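# Fit a spool piece between two spring-loaded pipe ends

## Task

Using any number of the three arms, place the spool piece in the gap between the two spring-loaded pipe ends. Each end of the spool must sit fully inside the raised ring on the flange it faces, and the pipe ends may be drawn back to make room. The fit must hold on its own, not because a robot is still supporting it. Finish by releasing the spool and moving the arms out of the way. For reference, the arm bases sit on the tabletop in the scene frame (metres, heading in degrees counter-clockwise from +x): arm1 at x=+0.55 y=+0.00 z=+0.72 heading +180, arm2 at x=+0.00 y=+0.65 z=+0.72 heading -90, arm3 at x=+0.00 y=-0.65 z=+0.72 heading +90.

## Robot and tools

Setup. There are three identical i2rt Big YAM arms named arm1, arm2 and arm3. Each has six revolute joints, a two-finger gripper and a wrist camera. A fixed room camera, cam_high, watches the table from above. At full extension a hand reaches roughly 1.0 m from its joint-1 axis. With joints 1 and 6 at zero and the hand level and pointing forward, the wrist camera rides on top of the hand and looks toward the fingertips.

Frames. Everything is in one scene frame with its origin on the floor and +z up. The tabletop is near z=0.72. The hand point is midway between the fingertips. The hand's z axis runs along the fingers, and the fingers open and close along its y axis. No hand poses are commanded, because control is by joints only.

execute_actions. Its argument actions is a list that holds one action or none. An action is an object keyed by robot name (arm1, arm2, arm3). Each robot entry has one key, joints, which maps joint names to absolute targets, never offsets. The joint names and allowed ranges are: joint1_rad -2.879 to 2.879, which turns the arm about its base, positive counter-clockwise from above, and at 0 the arm extends the way its base faces; joint2_rad 0 to 3.141, the shoulder, where 0 has the upper arm lying back about level and larger values lift it up and then forward; joint3_rad 0 to 3.019, the elbow, where 0 is folded and larger values open it; joint4_rad -1.692 to 1.57, hand pitch, positive tilts the fingers up; joint5_rad -1.57 to 1.57, sideways swing of the hand, positive toward the arm's right; joint6_rad -2.094 to 2.094, hand roll, positive clockwise as seen from behind the hand. Angles are in radians. gripper_m is the fingertip gap in metres, 0 to 0.093, with roughly 50 to 62 N of force per pad at most. The tolerances for counting a joint as arrived are ±0.045, ±0.14, ±0.09, ±0.055, ±0.03, ±0.035 rad for joints 1 to 6 and ±0.003 m for the gripper. You may include any subset of arms and joints. All motions in one action begin together but can finish at different moments, and because joints move at different speeds the hand may sweep a wide path. An omitted joint or arm may keep pushing toward an earlier target. The optional cameras list picks images from arm1_cam_wrist, arm2_cam_wrist, arm3_cam_wrist and cam_high. Leaving it out, null or all returns every camera, and an empty list returns none. An empty actions list simply reports state and images. An unknown key, a camera name that does not exist, or an out-of-range value rejects the whole call, and nothing moves.

wait takes seconds (0 to 10) and commands nothing new, then reports like an empty call. zoom_image takes camera and region [x0, y0, x1, y1] in pixels of that camera's latest full image, origin at the top-left, at most 504 by 504. finished_scene takes scene, the current scene's number, and is final. Call it only once the spool is seated, released and the arms are clear.

Reading results. Each result lists robot states and a pictures line naming the cameras in image order. joint_status describes how each commanded joint finished. off_target means it stopped short and may still be pushing. contact_stop or time_out means it now holds where it stopped, although a timed-out joint can keep a target near its position and keep pushing. Sending a joint its reported position relieves this. joint command not followed, often with a cause line, means a self- and inter-arm collision check blocked that arm's joint targets, while its gripper command still runs. Blocked joints show not_followed, and the arm may retry those targets later. on_its_own reports things this call did not command, where held at is the joint's target rather than its position. A very small change from the current position may not move the joint. A robot holding a load will sag over time. A reported stop cancels any later execute_actions, wait or finished_scene calls in the same reply.

Heat. Pushing or holding heats motors. A MOTOR HOT line appears from 85 °C. At 100 °C the arm goes limp and falls, which is shown as an OVER-TEMPERATURE FAULT, and unfinished keys read limit_stop_at_motor_heat, after which the target should be resent. Do not leave arms straining against the fixture.

Cameras. Calibration lines give fisheye wrist cameras (504x504) and a pinhole cam_high (672x504) with K, distortion and T_world_to_cam in OpenCV convention. Expect small offsets, and wrist poses inherit errors from the joint readings.

Cautions. Arms do not stop on contact, so they can push hard. Avoid pressing two arms together, and note that the collision check can react late and ignores fingers, gripper housings and wrist cameras. Grip the spool firmly to avoid slips or drops. Do not knock the spool or the pipes off the work area. Retract the spring-loaded pipe ends gently, then lower the spool in and let them return. Verify with images that both spool ends sit inside the flange rings, then open the grippers and move away.

Each tool is called by a JSON object that holds its "api" and its "payload", one argument or row to a line.

## Session

{"api": "execute_actions", "payload": {
  "actions": []
}}

Scene clock: 0.00 s.
arm1.joint_positions: joint1_rad=-0.463 joint2_rad=+0.565 joint3_rad=+1.332 joint4_rad=-1.485 joint5_rad=+0.187 joint6_rad=-0.076 gripper_m=+0.095
arm1.joint_status: not commanded
arm1.hand: x=+0.3925 y=+0.1200 z=+1.2409 quat_wxyz=(-0.195, +0.880, -0.221, -0.374) (m; scene frame)
arm2.joint_positions: joint1_rad=-0.516 joint2_rad=+0.480 joint3_rad=+1.318 joint4_rad=-1.441 joint5_rad=-0.114 joint6_rad=-0.396 gripper_m=+0.095
arm2.joint_status: not commanded
arm2.hand: x=-0.0765 y=+0.4980 z=+1.2858 quat_wxyz=(-0.190, -0.657, -0.588, +0.432) (m; scene frame)
arm3.joint_positions: joint1_rad=-0.247 joint2_rad=+0.538 joint3_rad=+1.438 joint4_rad=-1.418 joint5_rad=-0.152 joint6_rad=+0.319 gripper_m=+0.095
arm3.joint_status: not commanded
arm3.hand: x=+0.0175 y=-0.4762 z=+1.3268 quat_wxyz=(-0.300, +0.444, -0.736, -0.414) (m; scene frame)
pictures: arm1_cam_wrist, arm2_cam_wrist, arm3_cam_wrist, cam_high
Images, in order (width x height): arm1_cam_wrist 504x504, arm2_cam_wrist 504x504, arm3_cam_wrist 504x504, cam_high 672x504.

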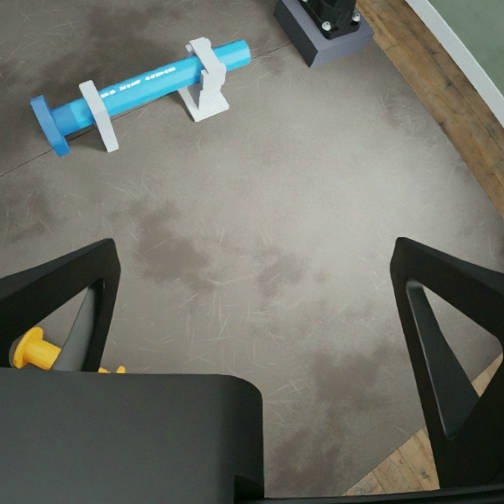

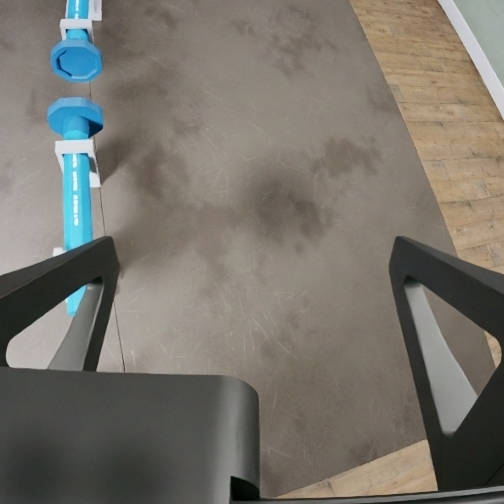

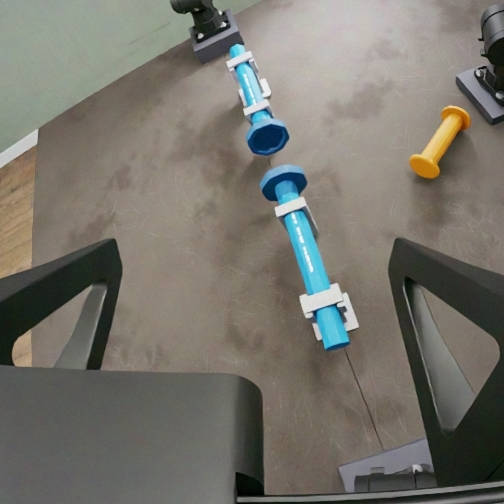

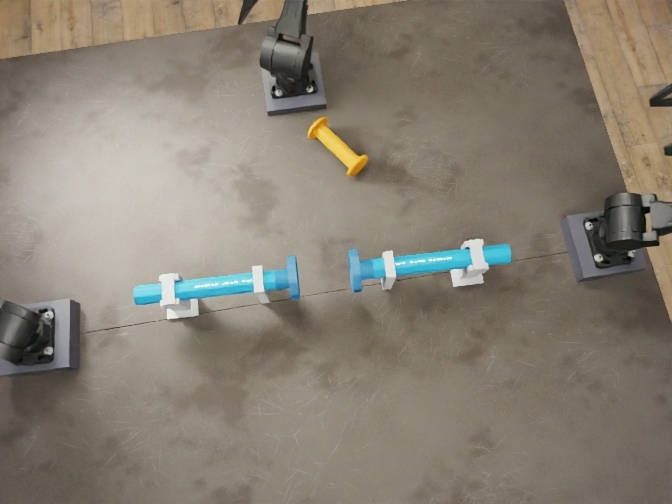

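{"api": "execute_actions", "payload": {
  "actions": [
    {"arm1":{"joints":{"joint1_rad":0.42,"joint2_rad":1.0,"joint3_rad":1.0,"joint4_rad":-1.57,"joint5_rad":0,"joint6_rad":0}},"arm2":{"joints":{"joint1_rad":0,"joint2_rad":1.3,"joint3_rad":1.3,"joint4_rad":-1.57,"joint5_rad":0,"joint6_rad":0}},"arm3":{"joints":{"joint1_rad":0,"joint2_rad":1.4,"joint3_rad":1.2,"joint4_rad":-1.37,"joint5_rad":0,"joint6_rad":0}}}
  ]
}}

Scene clock: 16.80 s.
arm1.joint_positions: joint1_rad=+0.419 joint2_rad=+1.001 joint3_rad=+0.973 joint4_rad=-1.558 joint5_rad=+0.001 joint6_rad=-0.013 gripper_m=+0.095
arm1.joint_status: all done
arm1.hand: x=+0.3177 y=-0.0978 z=+0.9745 quat_wxyz=(-0.002, +0.979, +0.205, +0.006) (m; scene frame)
arm2.joint_positions: joint1_rad=-0.004 joint2_rad=+1.301 joint3_rad=+1.296 joint4_rad=-1.561 joint5_rad=-0.002 joint6_rad=-0.010 gripper_m=+0.095
arm2.joint_status: all done
arm2.hand: x=-0.0195 y=+0.2839 z=+1.0431 quat_wxyz=(-0.006, -0.722, -0.691, +0.005) (m; scene frame)
arm3.joint_positions: joint1_rad=-0.008 joint2_rad=+1.395 joint3_rad=+1.195 joint4_rad=-1.375 joint5_rad=-0.003 joint6_rad=+0.010 gripper_m=+0.095
arm3.joint_status: all done
arm3.hand: x=+0.0058 y=-0.2569 z=+0.9621 quat_wxyz=(-0.005, +0.697, -0.717, -0.002) (m; scene frame)
pictures: arm1_cam_wrist, arm2_cam_wrist, arm3_cam_wrist, cam_high
camera_calibration (this result's frames):
arm1_cam_wrist: T_world_to_cam=[[-0.400812, 0.916144, -0.00550239, 0.224923], [0.739272, 0.326966, 0.588703, -0.772625], [0.541135, 0.231891, -0.808331, 0.763442], [0, 0, 0, 1]] pos_world=[0.248206, -0.130475, 1.0732]
arm2_cam_wrist: T_world_to_cam=[[-0.998704, 0.0508864, 0.000488574, -0.029075], [0.0418279, 0.815377, 0.577417, -0.826271], [0.0289843, 0.576689, -0.816449, 0.809389], [0, 0, 0, 1]] pos_world=[-0.0179357, 0.208436, 1.13794]
arm3_cam_wrist: T_world_to_cam=[[0.999581, -0.0286466, 0.0042238, -0.0176209], [-0.0259088, -0.819674, 0.572243, -0.755169], [-0.0129307, -0.572113, -0.820073, 0.766106], [0, 0, 0, 1]] pos_world=[0.00795424, -0.181199, 1.06048]
Images, in order (width x height): arm1_cam_wrist 504x504, arm2_cam_wrist 504x504, arm3_cam_wrist 504x504, cam_high 672x504.

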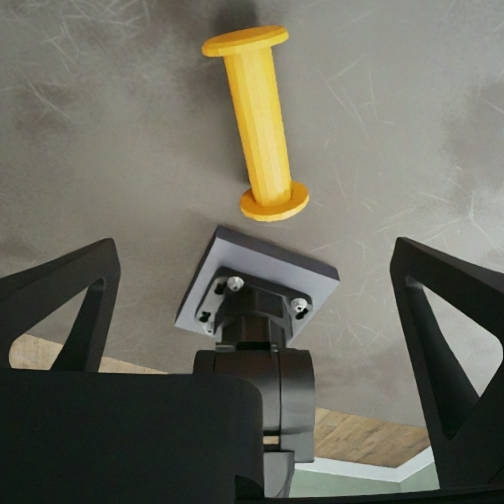

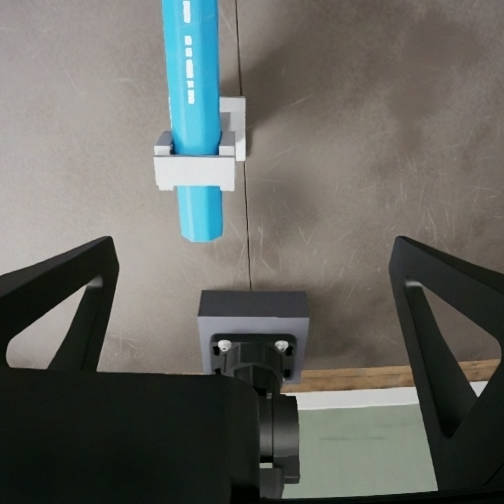

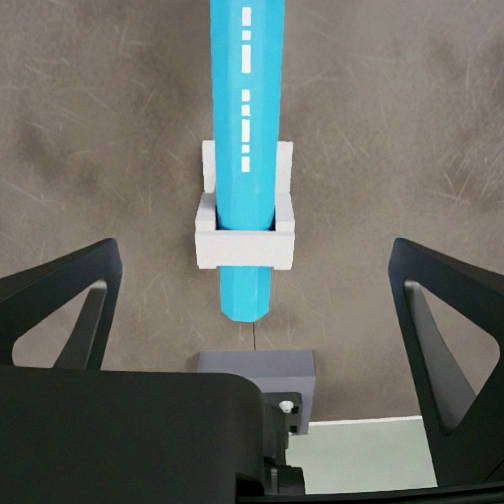

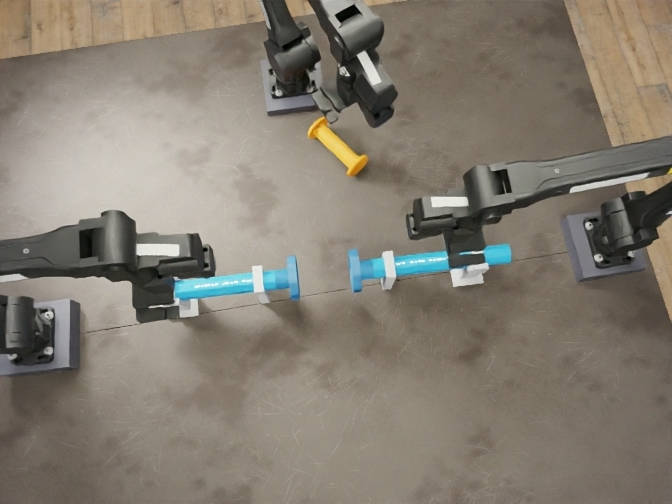

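{"api": "execute_actions", "payload": {
  "actions": [
    {"arm1":{"joints":{"joint2_rad":1.06,"joint3_rad":0.60,"joint4_rad":-1.1,"joint6_rad":-0.2}},"arm2":{"joints":{"joint1_rad":0.09,"joint2_rad":1.445,"joint3_rad":1.09,"joint4_rad":-1.215,"joint6_rad":0.075}},"arm3":{"joints":{"joint2_rad":1.445,"joint3_rad":1.09,"joint4_rad":-1.215}}}
  ]
}}

Scene clock: 35.37 s.
arm1.joint_positions: joint1_rad=+0.419 joint2_rad=+1.062 joint3_rad=+0.590 joint4_rad=-1.114 joint5_rad=+0.001 joint6_rad=-0.187 gripper_m=+0.095
arm1.joint_status: all done
arm1.hand: x=+0.3353 y=-0.0902 z=+0.8199 quat_wxyz=(-0.001, +0.957, +0.289, +0.006) (m; scene frame)
arm2.joint_positions: joint1_rad=+0.090 joint2_rad=+1.458 joint3_rad=+1.080 joint4_rad=-1.225 joint5_rad=-0.002 joint6_rad=+0.065 gripper_m=+0.095
arm2.joint_status: all done
arm2.hand: x=+0.0160 y=+0.2579 z=+0.9054 quat_wxyz=(+0.008, -0.716, -0.698, -0.007) (m; scene frame)
arm3.joint_positions: joint1_rad=-0.008 joint2_rad=+1.444 joint3_rad=+1.085 joint4_rad=-1.223 joint5_rad=-0.003 joint6_rad=+0.010 gripper_m=+0.095
arm3.joint_status: all done
arm3.hand: x=+0.0062 y=-0.2560 z=+0.9035 quat_wxyz=(-0.002, +0.697, -0.717, +0.000) (m; scene frame)
pictures: arm1_cam_wrist, arm2_cam_wrist, arm3_cam_wrist, cam_high
camera_calibration (this result's frames):
arm1_cam_wrist: T_world_to_cam=[[-0.55299, 0.833152, -0.00772496, 0.269597], [0.671187, 0.450944, 0.588351, -0.662813], [0.493669, 0.320168, -0.808569, 0.651266], [0, 0, 0, 1]] pos_world=[0.272446, -0.134237, 0.918642]
arm2_cam_wrist: T_world_to_cam=[[-0.9995, 0.0314651, 0.00297547, 0.0105801], [0.0268109, 0.794258, 0.606989, -0.748173], [0.0167357, 0.606766, -0.794704, 0.683694], [0, 0, 0, 1]] pos_world=[0.0191919, 0.179067, 0.997436]
arm3_cam_wrist: T_world_to_cam=[[0.99958, -0.028662, 0.00430533, -0.01781], [-0.0258691, -0.815284, 0.578483, -0.725384], [-0.0130704, -0.578351, -0.815683, 0.712933], [0, 0, 0, 1]] pos_world=[0.00835576, -0.179579, 1.00123]
Images, in order (width x height): arm1_cam_wrist 504x504, arm2_cam_wrist 504x504, arm3_cam_wrist 504x504, cam_high 672x504.

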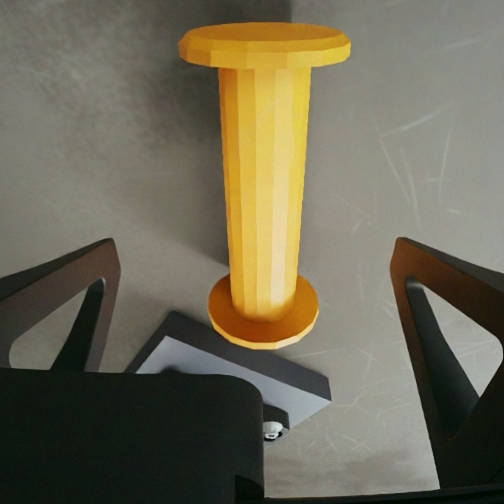

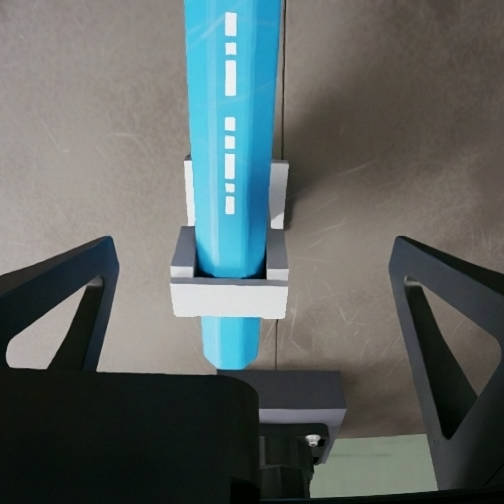

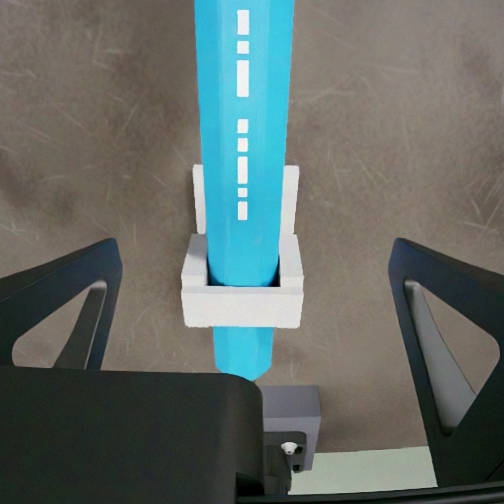

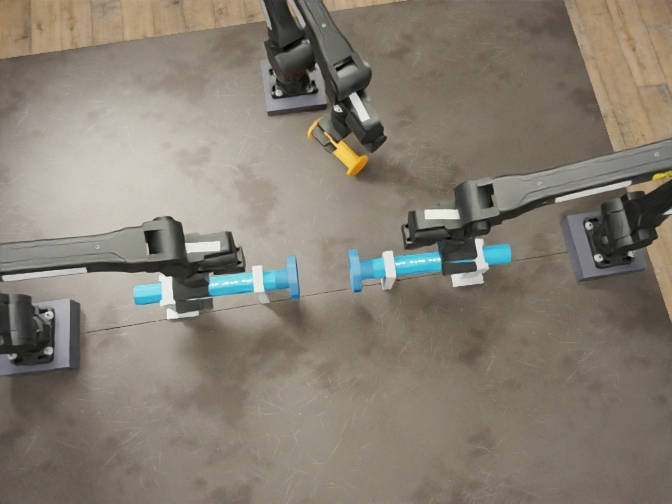

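{"api": "execute_actions", "payload": {
  "actions": [
    {"arm1":{"joints":{"joint2_rad":1.18,"joint3_rad":0.44,"joint4_rad":-0.81}},"arm2":{"joints":{"joint1_rad":0.117,"joint2_rad":1.56,"joint3_rad":1.01,"joint4_rad":-1.0,"joint6_rad":0.1}},"arm3":{"joints":{"joint1_rad":0.012,"joint2_rad":1.57,"joint3_rad":1.015,"joint4_rad":-1.0}}}
  ]
}}

Scene clock: 46.50 s.
arm1.joint_positions: joint1_rad=+0.419 joint2_rad=+1.190 joint3_rad=+0.421 joint4_rad=-0.824 joint5_rad=+0.001 joint6_rad=-0.187 gripper_m=+0.095
arm1.joint_status: all done
arm1.hand: x=+0.3533 y=-0.0826 z=+0.7411 quat_wxyz=(-0.002, +0.957, +0.289, +0.010) (m; scene frame)
arm2.joint_positions: joint1_rad=+0.107 joint2_rad=+1.563 joint3_rad=+1.010 joint4_rad=-1.010 joint5_rad=-0.002 joint6_rad=+0.091 gripper_m=+0.095
arm2.joint_status: all done
arm2.hand: x=+0.0238 y=+0.2379 z=+0.8407 quat_wxyz=(-0.007, -0.719, -0.695, +0.006) (m; scene frame)
arm3.joint_positions: joint1_rad=-0.001 joint2_rad=+1.577 joint3_rad=+1.009 joint4_rad=-1.009 joint5_rad=-0.002 joint6_rad=+0.010 gripper_m=+0.095
arm3.joint_status: all done
arm3.hand: x=+0.0041 y=-0.2381 z=+0.8262 quat_wxyz=(-0.004, +0.700, -0.714, -0.001) (m; scene frame)
pictures: arm1_cam_wrist, arm2_cam_wrist, arm3_cam_wrist, cam_high
camera_calibration (this result's frames):
arm1_cam_wrist: T_world_to_cam=[[-0.553256, 0.832963, -0.0089304, 0.273541], [0.667486, 0.449708, 0.593486, -0.634566], [0.498368, 0.322389, -0.804795, 0.571898], [0, 0, 0, 1]] pos_world=[0.289887, -0.126853, 0.839309]
arm2_cam_wrist: T_world_to_cam=[[-0.999207, 0.0398239, -0.0000859618, 0.0197391], [0.0325118, 0.816984, 0.575743, -0.672507], [0.0229986, 0.575283, -0.817631, 0.670833], [0, 0, 0, 1]] pos_world=[0.0261597, 0.162723, 0.935687]
arm3_cam_wrist: T_world_to_cam=[[0.99976, -0.0214093, 0.00473158, -0.0134723], [-0.020245, -0.818499, 0.574151, -0.663406], [-0.00841937, -0.574109, -0.818736, 0.663737], [0, 0, 0, 1]] pos_world=[0.0056267, -0.162228, 0.924384]
Images, in order (width x height): arm1_cam_wrist 504x504, arm2_cam_wrist 504x504, arm3_cam_wrist 504x504, cam_high 672x504.

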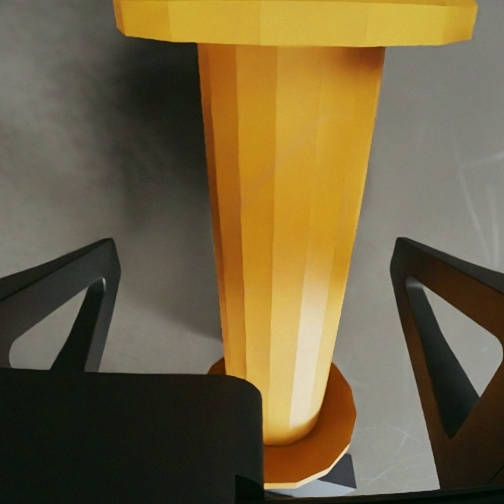

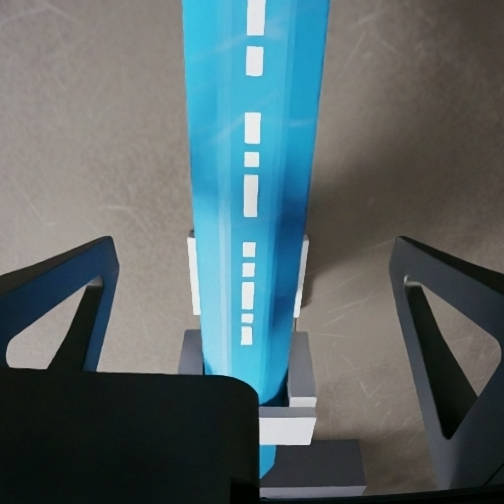

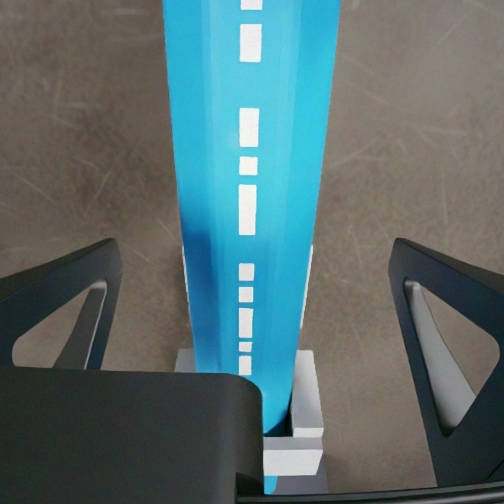

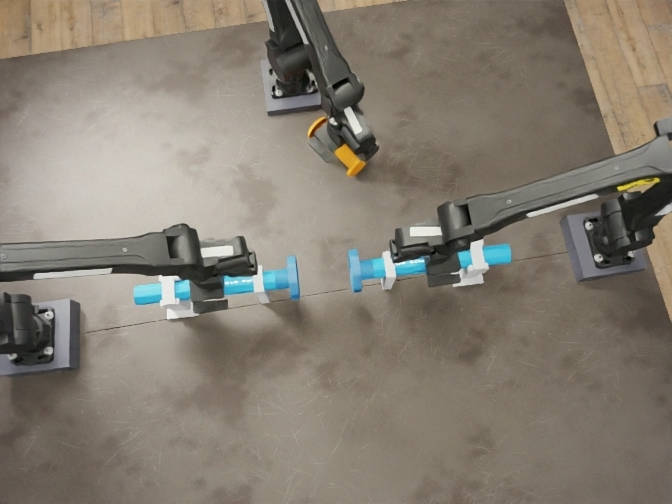

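{"api": "execute_actions", "payload": {
  "actions": [
    {"arm1":{"joints":{"gripper_m":0.0}},"arm2":{"joints":{"joint2_rad":1.60,"joint3_rad":0.955,"joint4_rad":-0.915}},"arm3":{"joints":{"joint2_rad":1.59,"joint3_rad":0.99,"joint4_rad":-0.96}}}
  ],
  "cameras": []
}}

{"api": "execute_actions", "payload": {
  "actions": [
    {"arm1":{"joints":{"joint2_rad":1.2,"joint3_rad":1.0,"joint4_rad":-1.37}},"arm2":{"joints":{"gripper_m":0.0}},"arm3":{"joints":{"gripper_m":0.0}}}
  ]
}}

Scene clock: 52.90 s.
arm1.joint_positions: joint1_rad=+0.419 joint2_rad=+1.190 joint3_rad=+0.421 joint4_rad=-0.822 joint5_rad=+0.000 joint6_rad=-0.188 gripper_m=+0.035
arm1.joint_status: gripper_m off_target (ended at +0.035, target +0.000)
arm1.hand: x=+0.3528 y=-0.0829 z=+0.7411 quat_wxyz=(-0.001, +0.957, +0.290, +0.008) (m; scene frame)
arm2.joint_positions: joint1_rad=+0.107 joint2_rad=+1.587 joint3_rad=+0.958 joint4_rad=-0.926 joint5_rad=-0.002 joint6_rad=+0.091 gripper_m=+0.095
arm2.joint_status: all done
arm2.hand: x=+0.0235 y=+0.2424 z=+0.8150 quat_wxyz=(-0.010, -0.719, -0.695, +0.009) (m; scene frame)
arm3.joint_positions: joint1_rad=-0.001 joint2_rad=+1.577 joint3_rad=+0.994 joint4_rad=-0.969 joint5_rad=-0.002 joint6_rad=+0.010 gripper_m=+0.095
arm3.joint_status: all done
arm3.hand: x=+0.0041 y=-0.2351 z=+0.8215 quat_wxyz=(-0.013, +0.700, -0.714, -0.010) (m; scene frame)
pictures: none
No camera images: the call's "cameras" was empty. Leave "cameras" out to get every camera's image.

Scene clock: 54.17 s.
arm1.joint_positions: joint1_rad=+0.419 joint2_rad=+1.209 joint3_rad=+0.949 joint4_rad=-1.357 joint5_rad=+0.000 joint6_rad=-0.188 gripper_m=+0.035
arm1.joint_status: all done
arm1.hand: x=+0.2655 y=-0.1199 z=+0.9104 quat_wxyz=(-0.002, +0.957, +0.290, +0.022) (m; scene frame)
arm2.joint_positions: joint1_rad=+0.110 joint2_rad=+1.587 joint3_rad=+0.958 joint4_rad=-0.924 joint5_rad=-0.006 joint6_rad=+0.094 gripper_m=+0.039
arm2.joint_status: gripper_m off_target (ended at +0.039, target +0.000)
arm2.hand: x=+0.0254 y=+0.2422 z=+0.8150 quat_wxyz=(-0.012, -0.719, -0.695, +0.008) (m; scene frame)
arm3.joint_positions: joint1_rad=+0.003 joint2_rad=+1.577 joint3_rad=+0.994 joint4_rad=-0.968 joint5_rad=-0.005 joint6_rad=+0.010 gripper_m=+0.039
arm3.joint_status: gripper_m off_target (ended at +0.039, target +0.000)
arm3.hand: x=+0.0018 y=-0.2350 z=+0.8214 quat_wxyz=(-0.012, +0.701, -0.713, -0.011) (m; scene frame)
pictures: arm1_cam_wrist, arm2_cam_wrist, arm3_cam_wrist, cam_high
camera_calibration (this result's frames):
arm1_cam_wrist: T_world_to_cam=[[-0.553603, 0.83266, -0.0141572, 0.262409], [0.653631, 0.444982, 0.612175, -0.673541], [0.516033, 0.329648, -0.790596, 0.747207], [0, 0, 0, 1]] pos_world=[0.199933, -0.165099, 1.00678]
arm2_cam_wrist: T_world_to_cam=[[-0.999185, 0.0400666, -0.00494404, 0.025064], [0.0301816, 0.822717, 0.56765, -0.656026], [0.0268113, 0.567038, -0.823255, 0.653855], [0, 0, 0, 1]] pos_world=[0.0273128, 0.167959, 0.910807]
arm3_cam_wrist: T_world_to_cam=[[0.999851, -0.0170919, 0.00222302, -0.00807482], [-0.015469, -0.832978, 0.55309, -0.644178], [-0.00760163, -0.553042, -0.833119, 0.678368], [0, 0, 0, 1]] pos_world=[0.00326554, -0.161558, 0.921467]
Images, in order (width x height): arm1_cam_wrist 504x504, arm2_cam_wrist 504x504, arm3_cam_wrist 504x504, cam_high 672x504.

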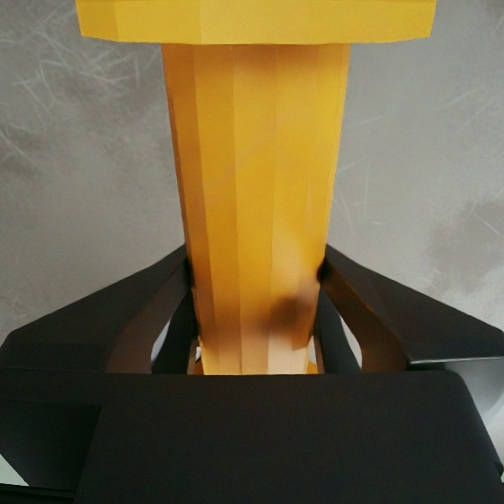

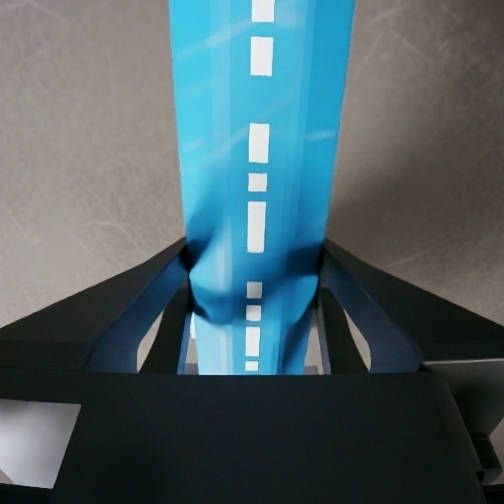

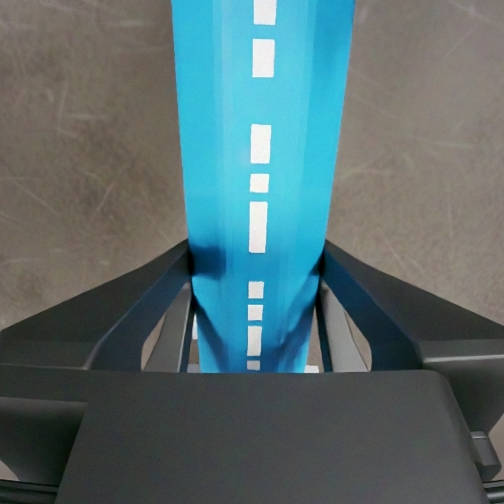

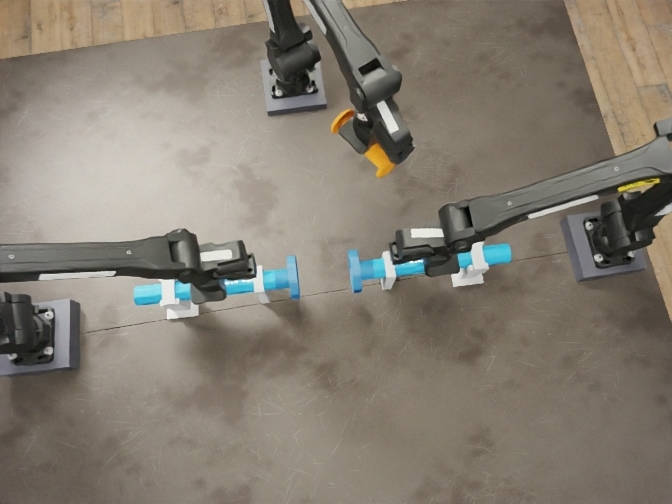

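{"api": "execute_actions", "payload": {
  "actions": [
    {"arm1":{"joints":{"joint1_rad":0.02,"joint2_rad":1.76,"joint3_rad":1.54,"joint4_rad":-1.30,"joint6_rad":-1.53}},"arm2":{"joints":{"joint1_rad":0.125,"joint2_rad":1.48,"joint3_rad":0.85}},"arm3":{"joints":{"joint2_rad":1.47,"joint3_rad":0.885}}}
  ]
}}

Scene clock: 66.83 s.
arm1.joint_positions: joint1_rad=+0.015 joint2_rad=+1.762 joint3_rad=+1.490 joint4_rad=-1.311 joint5_rad=+0.001 joint6_rad=-1.514 gripper_m=+0.035
arm1.joint_status: all done
arm1.hand: x=+0.0249 y=+0.0027 z=+0.8869 quat_wxyz=(+0.003, +0.728, +0.685, +0.003) (m; scene frame)
arm2.joint_positions: joint1_rad=+0.115 joint2_rad=+1.526 joint3_rad=+0.885 joint4_rad=-0.861 joint5_rad=-0.003 joint6_rad=+0.105 gripper_m=+0.039
arm2.joint_status: all done
arm2.hand: x=+0.0258 y=+0.2557 z=+0.8156 quat_wxyz=(-0.030, -0.721, -0.692, +0.025) (m; scene frame)
arm3.joint_positions: joint1_rad=+0.004 joint2_rad=+1.511 joint3_rad=+0.916 joint4_rad=-0.908 joint5_rad=-0.005 joint6_rad=+0.015 gripper_m=+0.039
arm3.joint_status: all done
arm3.hand: x=+0.0016 y=-0.2508 z=+0.8216 quat_wxyz=(-0.029, +0.699, -0.714, -0.028) (m; scene frame)
pictures: arm1_cam_wrist, arm2_cam_wrist, arm3_cam_wrist, cam_high
camera_calibration (this result's frames):
arm1_cam_wrist: T_world_to_cam=[[-0.998011, 0.061141, -0.0153671, 0.0409373], [0.040994, 0.814576, 0.578606, -0.512509], [0.0478942, 0.576825, -0.815463, 0.845439], [0, 0, 0, 1]] pos_world=[0.021374, -0.0726958, 0.986594]
arm2_cam_wrist: T_world_to_cam=[[-0.998881, 0.0466232, -0.00789339, 0.0257176], [0.0355466, 0.850433, 0.524881, -0.63982], [0.0311845, 0.524013, -0.851139, 0.680297], [0, 0, 0, 1]] pos_world=[0.0272175, 0.18644, 0.91506]
arm3_cam_wrist: T_world_to_cam=[[0.999777, -0.0210566, 0.00133461, -0.00835958], [-0.0187657, -0.858527, 0.512425, -0.630536], [-0.00964412, -0.512336, -0.858731, 0.701033], [0, 0, 0, 1]] pos_world=[0.00328613, -0.182343, 0.925112]
Images, in order (width x height): arm1_cam_wrist 504x504, arm2_cam_wrist 504x504, arm3_cam_wrist 504x504, cam_high 672x504.

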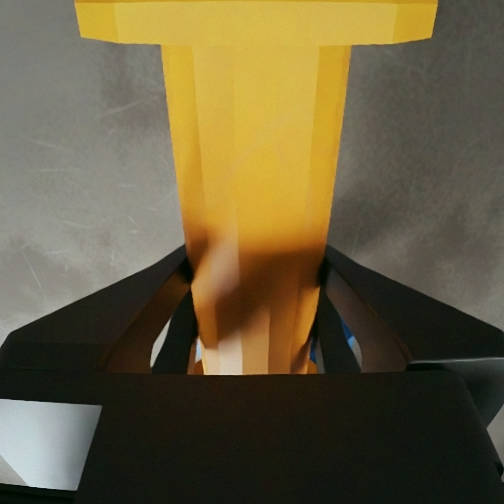

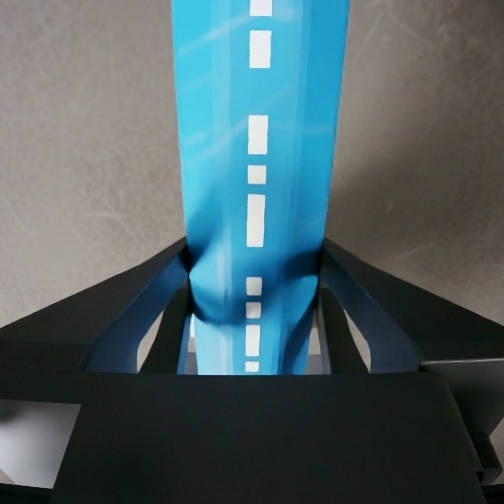

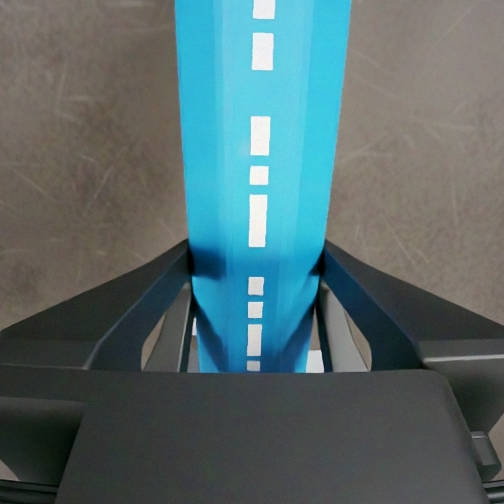

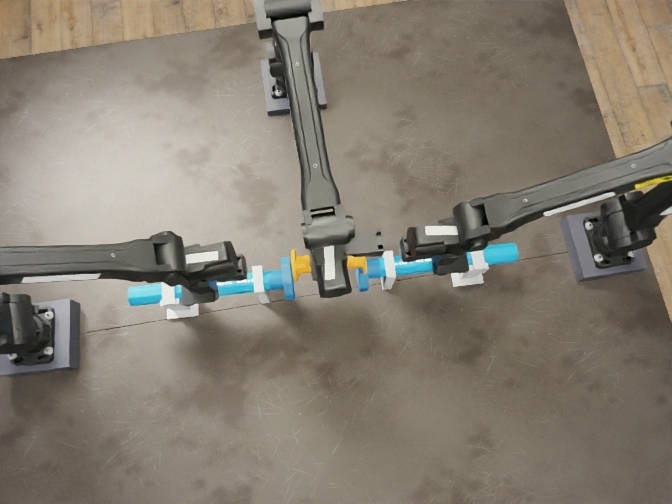

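{"api": "execute_actions", "payload": {
  "actions": [
    {"arm1":{"joints":{"joint2_rad":1.79,"joint3_rad":1.585,"joint4_rad":-1.30}},"arm2":{"joints":{"joint2_rad":1.43,"joint3_rad":0.79,"joint4_rad":-1.03}},"arm3":{"joints":{"joint2_rad":1.42,"joint3_rad":0.825,"joint4_rad":-1.07}}}
  ],
  "cameras": ["cam_high","arm1_cam_wrist"]
}}

{"api": "zoom_image", "payload": {
  "camera": "cam_high",
  "region": [230, 210, 430, 330]
}}

Scene clock: 73.07 s.
arm1.joint_positions: joint1_rad=+0.015 joint2_rad=+1.790 joint3_rad=+1.529 joint4_rad=-1.311 joint5_rad=-0.001 joint6_rad=-1.520 gripper_m=+0.035
arm1.joint_status: all done
arm1.hand: x=+0.0112 y=+0.0022 z=+0.8869 quat_wxyz=(+0.000, +0.726, +0.688, -0.001) (m; scene frame)
arm2.joint_positions: joint1_rad=+0.118 joint2_rad=+1.501 joint3_rad=+0.857 joint4_rad=-0.861 joint5_rad=-0.003 joint6_rad=+0.106 gripper_m=+0.039
arm2.joint_status: joint4_rad time_out (moved +0.000 of -0.169); the others done
arm2.on_its_own: joint4_rad reads -0.861 and still pushes toward -1.030 since a time_out
arm2.hand: x=+0.0261 y=+0.2669 z=+0.8154 quat_wxyz=(-0.029, -0.720, -0.693, +0.024) (m; scene frame)
arm3.joint_positions: joint1_rad=+0.004 joint2_rad=+1.491 joint3_rad=+0.892 joint4_rad=-0.908 joint5_rad=-0.005 joint6_rad=+0.015 gripper_m=+0.039
arm3.joint_status: joint4_rad time_out (moved +0.000 of -0.162); the others done
arm3.on_its_own: joint4_rad reads -0.908 and still pushes toward -1.070 since a time_out
arm3.hand: x=+0.0012 y=-0.2601 z=+0.8214 quat_wxyz=(-0.028, +0.700, -0.714, -0.028) (m; scene frame)
pictures: arm1_cam_wrist, cam_high
camera_calibration (this result's frames):
arm1_cam_wrist: T_world_to_cam=[[-0.998472, 0.0550404, -0.00482302, 0.0180228], [0.0422056, 0.81614, 0.57631, -0.509458], [0.0356566, 0.575226, -0.817217, 0.848066], [0, 0, 0, 1]] pos_world=[0.00925815, -0.0730324, 0.986747]
Images, in order (width x height): arm1_cam_wrist 504x504, cam_high 672x504.

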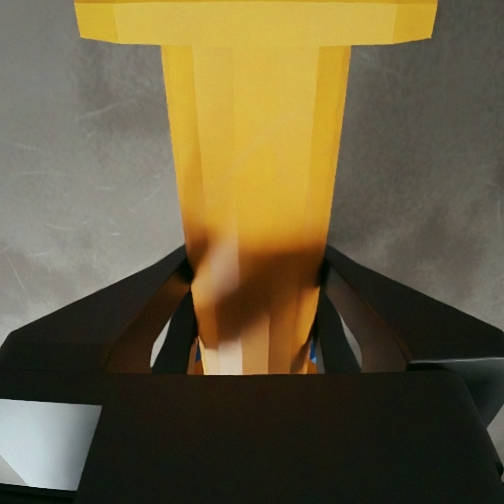

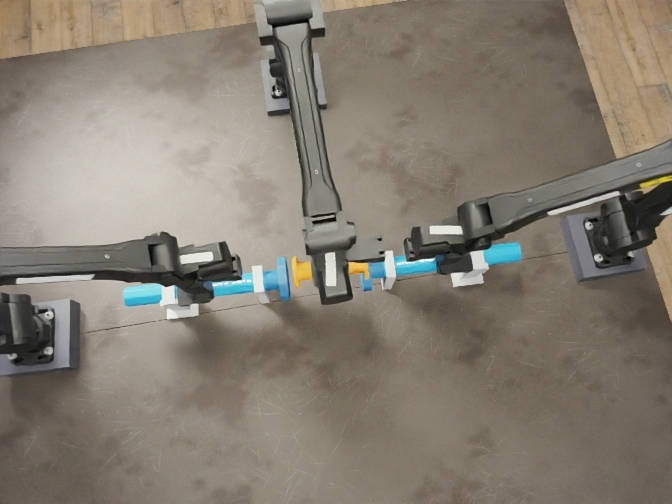

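Region (230, 210, 430, 330) of cam_high's 672x504 image, scaled by 2.520, with more detail than that image has; it fills the top 302 rows of this view, and the rest is white.

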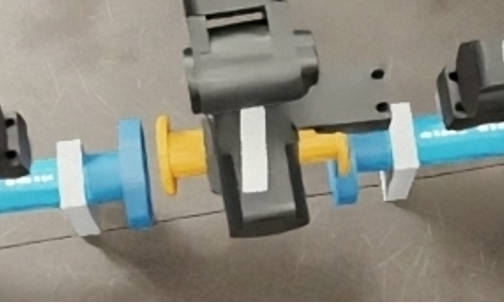

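{"api": "execute_actions", "payload": {
  "actions": [
    {"arm1":{"joints":{"joint1_rad":-0.012,"joint6_rad":-1.56}},"arm2":{"joints":{"joint2_rad":1.37,"joint3_rad":0.72}},"arm3":{"joints":{"joint2_rad":1.36,"joint3_rad":0.755}}}
  ],
  "cameras": ["cam_high"]
}}

{"api": "zoom_image", "payload": {
  "camera": "cam_high",
  "region": [230, 210, 430, 330]
}}

Scene clock: 81.77 s.
arm1.joint_positions: joint1_rad=-0.010 joint2_rad=+1.797 joint3_rad=+1.529 joint4_rad=-1.311 joint5_rad=-0.001 joint6_rad=-1.547 gripper_m=+0.035
arm1.joint_status: all done
arm1.hand: x=+0.0114 y=+0.0160 z=+0.8829 quat_wxyz=(+0.003, +0.725, +0.688, +0.001) (m; scene frame)
arm2.joint_positions: joint1_rad=+0.118 joint2_rad=+1.480 joint3_rad=+0.831 joint4_rad=-0.828 joint5_rad=-0.003 joint6_rad=+0.107 gripper_m=+0.039
arm2.joint_status: joint3_rad time_out (moved -0.026 of -0.137); the others done
arm2.on_its_own: joint3_rad reads +0.831 and still pushes toward +0.720 since a time_out; joint4_rad reads -0.828 and still pushes toward -1.030 since a time_out
arm2.hand: x=+0.0260 y=+0.2691 z=+0.8152 quat_wxyz=(-0.040, -0.720, -0.692, +0.033) (m; scene frame)
arm3.joint_positions: joint1_rad=+0.004 joint2_rad=+1.473 joint3_rad=+0.869 joint4_rad=-0.877 joint5_rad=-0.005 joint6_rad=+0.015 gripper_m=+0.039
arm3.joint_status: joint3_rad time_out (moved -0.023 of -0.137); the others done
arm3.on_its_own: joint3_rad reads +0.869 and still pushes toward +0.757 since a time_out; joint4_rad reads -0.877 and still pushes toward -1.070 since a time_out
arm3.hand: x=+0.0012 y=-0.2619 z=+0.8210 quat_wxyz=(-0.037, +0.699, -0.713, -0.037) (m; scene frame)
pictures: cam_high
Images, in order (width x height): cam_high 672x504.

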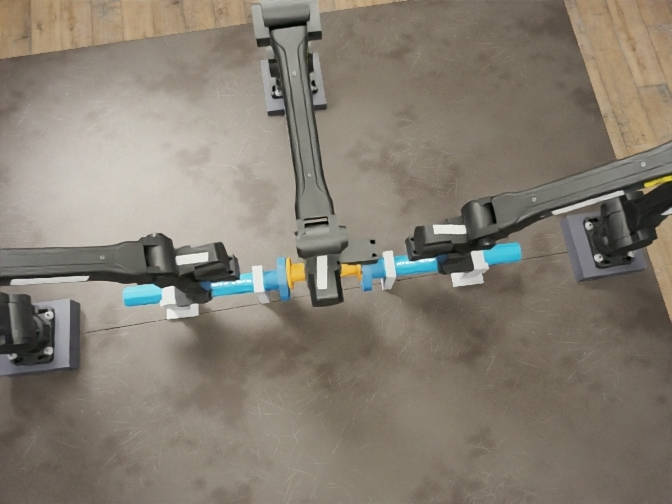

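Region (230, 210, 430, 330) of cam_high's 672x504 image, scaled by 2.520, with more detail than that image has; it fills the top 302 rows of this view, and the rest is white.

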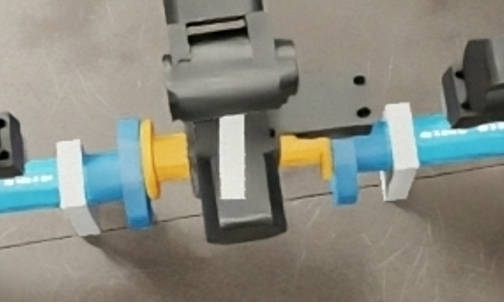

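{"api": "execute_actions", "payload": {
  "actions": [
    {"arm1":{"joints":{"joint2_rad":1.85,"joint3_rad":1.445,"joint4_rad":-1.125}},"arm2":{"joints":{"joint2_rad":1.40,"joint3_rad":0.76}},"arm3":{"joints":{"joint2_rad":1.39,"joint3_rad":0.795}}}
  ],
  "cameras": ["cam_high","arm1_cam_wrist"]
}}

{"api": "zoom_image", "payload": {
  "camera": "cam_high",
  "region": [230, 210, 430, 330]
}}

Scene clock: 89.63 s.
arm1.joint_positions: joint1_rad=-0.010 joint2_rad=+1.883 joint3_rad=+1.419 joint4_rad=-1.137 joint5_rad=-0.001 joint6_rad=-1.547 gripper_m=+0.035
arm1.joint_status: all done
arm1.hand: x=+0.0135 y=+0.0159 z=+0.7993 quat_wxyz=(+0.011, +0.725, +0.688, +0.009) (m; scene frame)
arm2.joint_positions: joint1_rad=+0.118 joint2_rad=+1.480 joint3_rad=+0.832 joint4_rad=-0.828 joint5_rad=-0.003 joint6_rad=+0.107 gripper_m=+0.039
arm2.joint_status: all done
arm2.on_its_own: joint4_rad reads -0.828 and still pushes toward -1.030 since a time_out
arm2.hand: x=+0.0260 y=+0.2684 z=+0.8157 quat_wxyz=(-0.040, -0.720, -0.692, +0.034) (m; scene frame)
arm3.joint_positions: joint1_rad=+0.004 joint2_rad=+1.473 joint3_rad=+0.871 joint4_rad=-0.877 joint5_rad=-0.005 joint6_rad=+0.015 gripper_m=+0.039
arm3.joint_status: all done
arm3.on_its_own: joint4_rad reads -0.877 and still pushes toward -1.070 since a time_out
arm3.hand: x=+0.0012 y=-0.2612 z=+0.8215 quat_wxyz=(-0.037, +0.699, -0.713, -0.037) (m; scene frame)
pictures: arm1_cam_wrist, cam_high
camera_calibration (this result's frames):
arm1_cam_wrist: T_world_to_cam=[[-0.997985, 0.0534794, -0.0341451, 0.0426104], [0.0240392, 0.816709, 0.576549, -0.470165], [0.0587201, 0.574566, -0.816349, 0.767537], [0, 0, 0, 1]] pos_world=[0.00875703, -0.0592921, 0.899106]
Images, in order (width x height): arm1_cam_wrist 504x504, cam_high 672x504.

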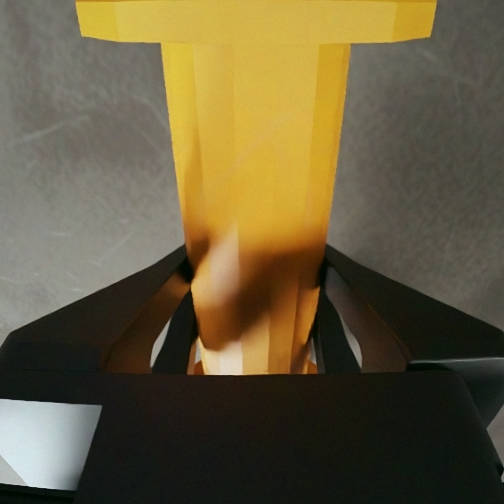

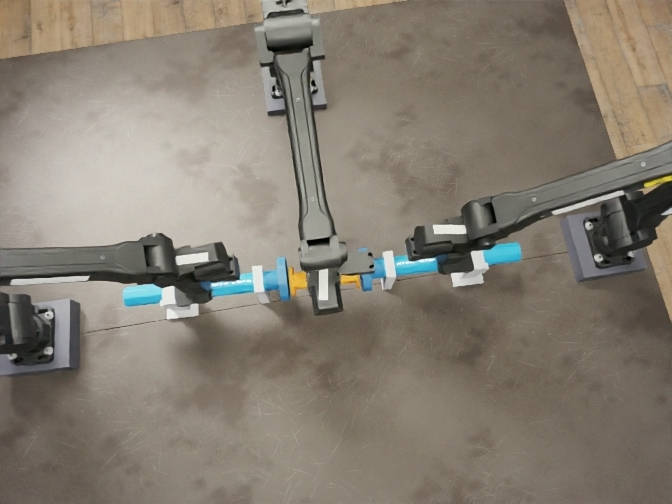

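Region (230, 210, 430, 330) of cam_high's 672x504 image, scaled by 2.520, with more detail than that image has; it fills the top 302 rows of this view, and the rest is white.

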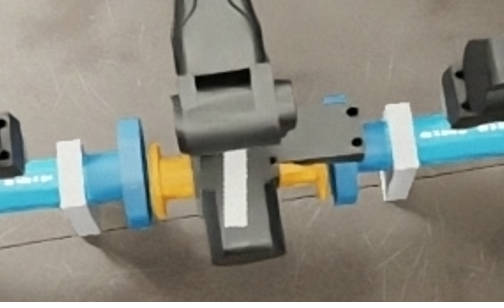

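{"api": "execute_actions", "payload": {
  "actions": [
    {"arm1":{"joints":{"joint2_rad":1.815,"joint4_rad":-1.165}}}
  ],
  "cameras": ["cam_high"]
}}

{"api": "zoom_image", "payload": {
  "camera": "cam_high",
  "region": [230, 210, 430, 330]
}}

Scene clock: 94.87 s.
arm1.joint_positions: joint1_rad=-0.010 joint2_rad=+1.843 joint3_rad=+1.419 joint4_rad=-1.152 joint5_rad=-0.001 joint6_rad=-1.547 gripper_m=+0.035
arm1.joint_status: all done
arm1.hand: x=+0.0146 y=+0.0158 z=+0.8198 quat_wxyz=(+0.002, +0.725, +0.688, +0.000) (m; scene frame)
arm2.joint_positions: joint1_rad=+0.118 joint2_rad=+1.480 joint3_rad=+0.832 joint4_rad=-0.828 joint5_rad=-0.003 joint6_rad=+0.107 gripper_m=+0.039
arm2.joint_status: not commanded
arm2.on_its_own: joint4_rad reads -0.828 and still pushes toward -1.030 since a time_out
arm2.hand: x=+0.0260 y=+0.2684 z=+0.8157 quat_wxyz=(-0.040, -0.720, -0.692, +0.034) (m; scene frame)
arm3.joint_positions: joint1_rad=+0.004 joint2_rad=+1.473 joint3_rad=+0.871 joint4_rad=-0.877 joint5_rad=-0.005 joint6_rad=+0.015 gripper_m=+0.039
arm3.joint_status: not commanded
arm3.on_its_own: joint4_rad reads -0.877 and still pushes toward -1.070 since a time_out
arm3.hand: x=+0.0012 y=-0.2612 z=+0.8215 quat_wxyz=(-0.037, +0.699, -0.713, -0.037) (m; scene frame)
pictures: cam_high
Images, in order (width x height): cam_high 672x504.

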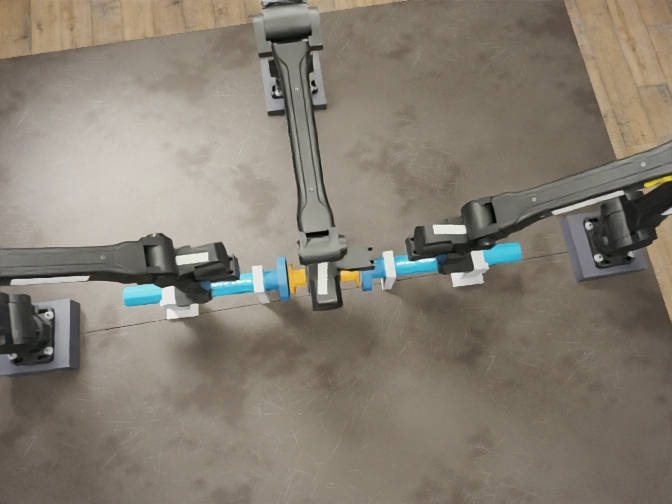

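Region (230, 210, 430, 330) of cam_high's 672x504 image, scaled by 2.520, with more detail than that image has; it fills the top 302 rows of this view, and the rest is white.

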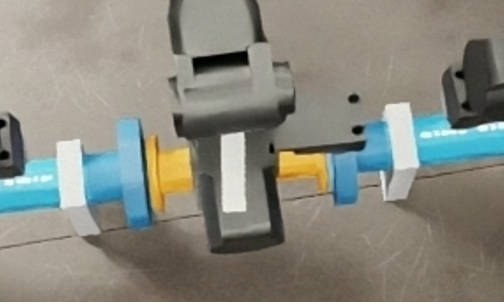

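{"api": "execute_actions", "payload": {
  "actions": [
    {"arm1":{"joints":{"joint3_rad":1.43}}}
  ],
  "cameras": []
}}

{"api": "execute_actions", "payload": {
  "actions": [
    {"arm2":{"joints":{"joint2_rad":1.54,"joint3_rad":0.9,"joint4_rad":-0.9}},"arm3":{"joints":{"joint2_rad":1.53,"joint3_rad":0.935,"joint4_rad":-0.945}}}
  ],
  "cameras": ["cam_high"]
}}

{"api": "zoom_image", "payload": {
  "camera": "cam_high",
  "region": [230, 210, 430, 330]
}}

Scene clock: 101.50 s.
arm1.joint_positions: joint1_rad=-0.010 joint2_rad=+1.843 joint3_rad=+1.419 joint4_rad=-1.152 joint5_rad=-0.001 joint6_rad=-1.547 gripper_m=+0.035
arm1.joint_status: all done
arm1.hand: x=+0.0146 y=+0.0158 z=+0.8198 quat_wxyz=(+0.002, +0.725, +0.688, +0.000) (m; scene frame)
arm2.joint_positions: joint1_rad=+0.118 joint2_rad=+1.480 joint3_rad=+0.832 joint4_rad=-0.828 joint5_rad=-0.003 joint6_rad=+0.107 gripper_m=+0.039
arm2.joint_status: not commanded
arm2.on_its_own: joint4_rad reads -0.828 and still pushes toward -1.030 since a time_out
arm2.hand: x=+0.0260 y=+0.2684 z=+0.8157 quat_wxyz=(-0.040, -0.720, -0.692, +0.034) (m; scene frame)
arm3.joint_positions: joint1_rad=+0.004 joint2_rad=+1.473 joint3_rad=+0.871 joint4_rad=-0.877 joint5_rad=-0.005 joint6_rad=+0.015 gripper_m=+0.039
arm3.joint_status: not commanded
arm3.on_its_own: joint4_rad reads -0.877 and still pushes toward -1.070 since a time_out
arm3.hand: x=+0.0012 y=-0.2612 z=+0.8215 quat_wxyz=(-0.037, +0.699, -0.713, -0.037) (m; scene frame)
pictures: none
No camera images: the call's "cameras" was empty. Leave "cameras" out to get every camera's image.

Scene clock: 102.23 s.
arm1.joint_positions: joint1_rad=-0.014 joint2_rad=+1.843 joint3_rad=+1.413 joint4_rad=-1.153 joint5_rad=-0.001 joint6_rad=-1.549 gripper_m=+0.035
arm1.joint_status: not commanded
arm1.hand: x=+0.0171 y=+0.0177 z=+0.8178 quat_wxyz=(+0.004, +0.726, +0.688, +0.003) (m; scene frame)
arm2.joint_positions: joint1_rad=+0.118 joint2_rad=+1.525 joint3_rad=+0.882 joint4_rad=-0.857 joint5_rad=+0.001 joint6_rad=+0.109 gripper_m=+0.039
arm2.joint_status: all done
arm2.hand: x=+0.0262 y=+0.2558 z=+0.8151 quat_wxyz=(-0.030, -0.721, -0.692, +0.028) (m; scene frame)
arm3.joint_positions: joint1_rad=+0.004 joint2_rad=+1.516 joint3_rad=+0.919 joint4_rad=-0.906 joint5_rad=-0.004 joint6_rad=+0.017 gripper_m=+0.039
arm3.joint_status: all done
arm3.hand: x=+0.0016 y=-0.2495 z=+0.8207 quat_wxyz=(-0.029, +0.699, -0.714, -0.028) (m; scene frame)
pictures: cam_high
Images, in order (width x height): cam_high 672x504.

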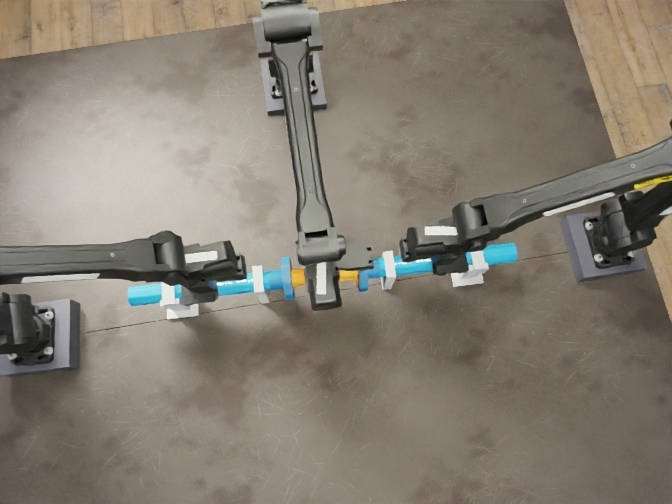

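Region (230, 210, 430, 330) of cam_high's 672x504 image, scaled by 2.520, with more detail than that image has; it fills the top 302 rows of this view, and the rest is white.

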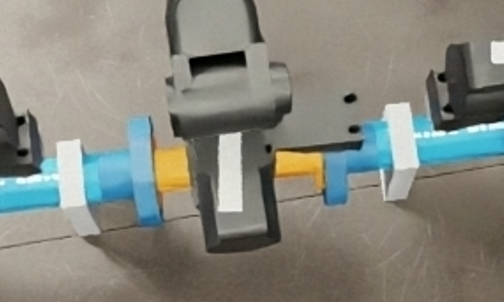

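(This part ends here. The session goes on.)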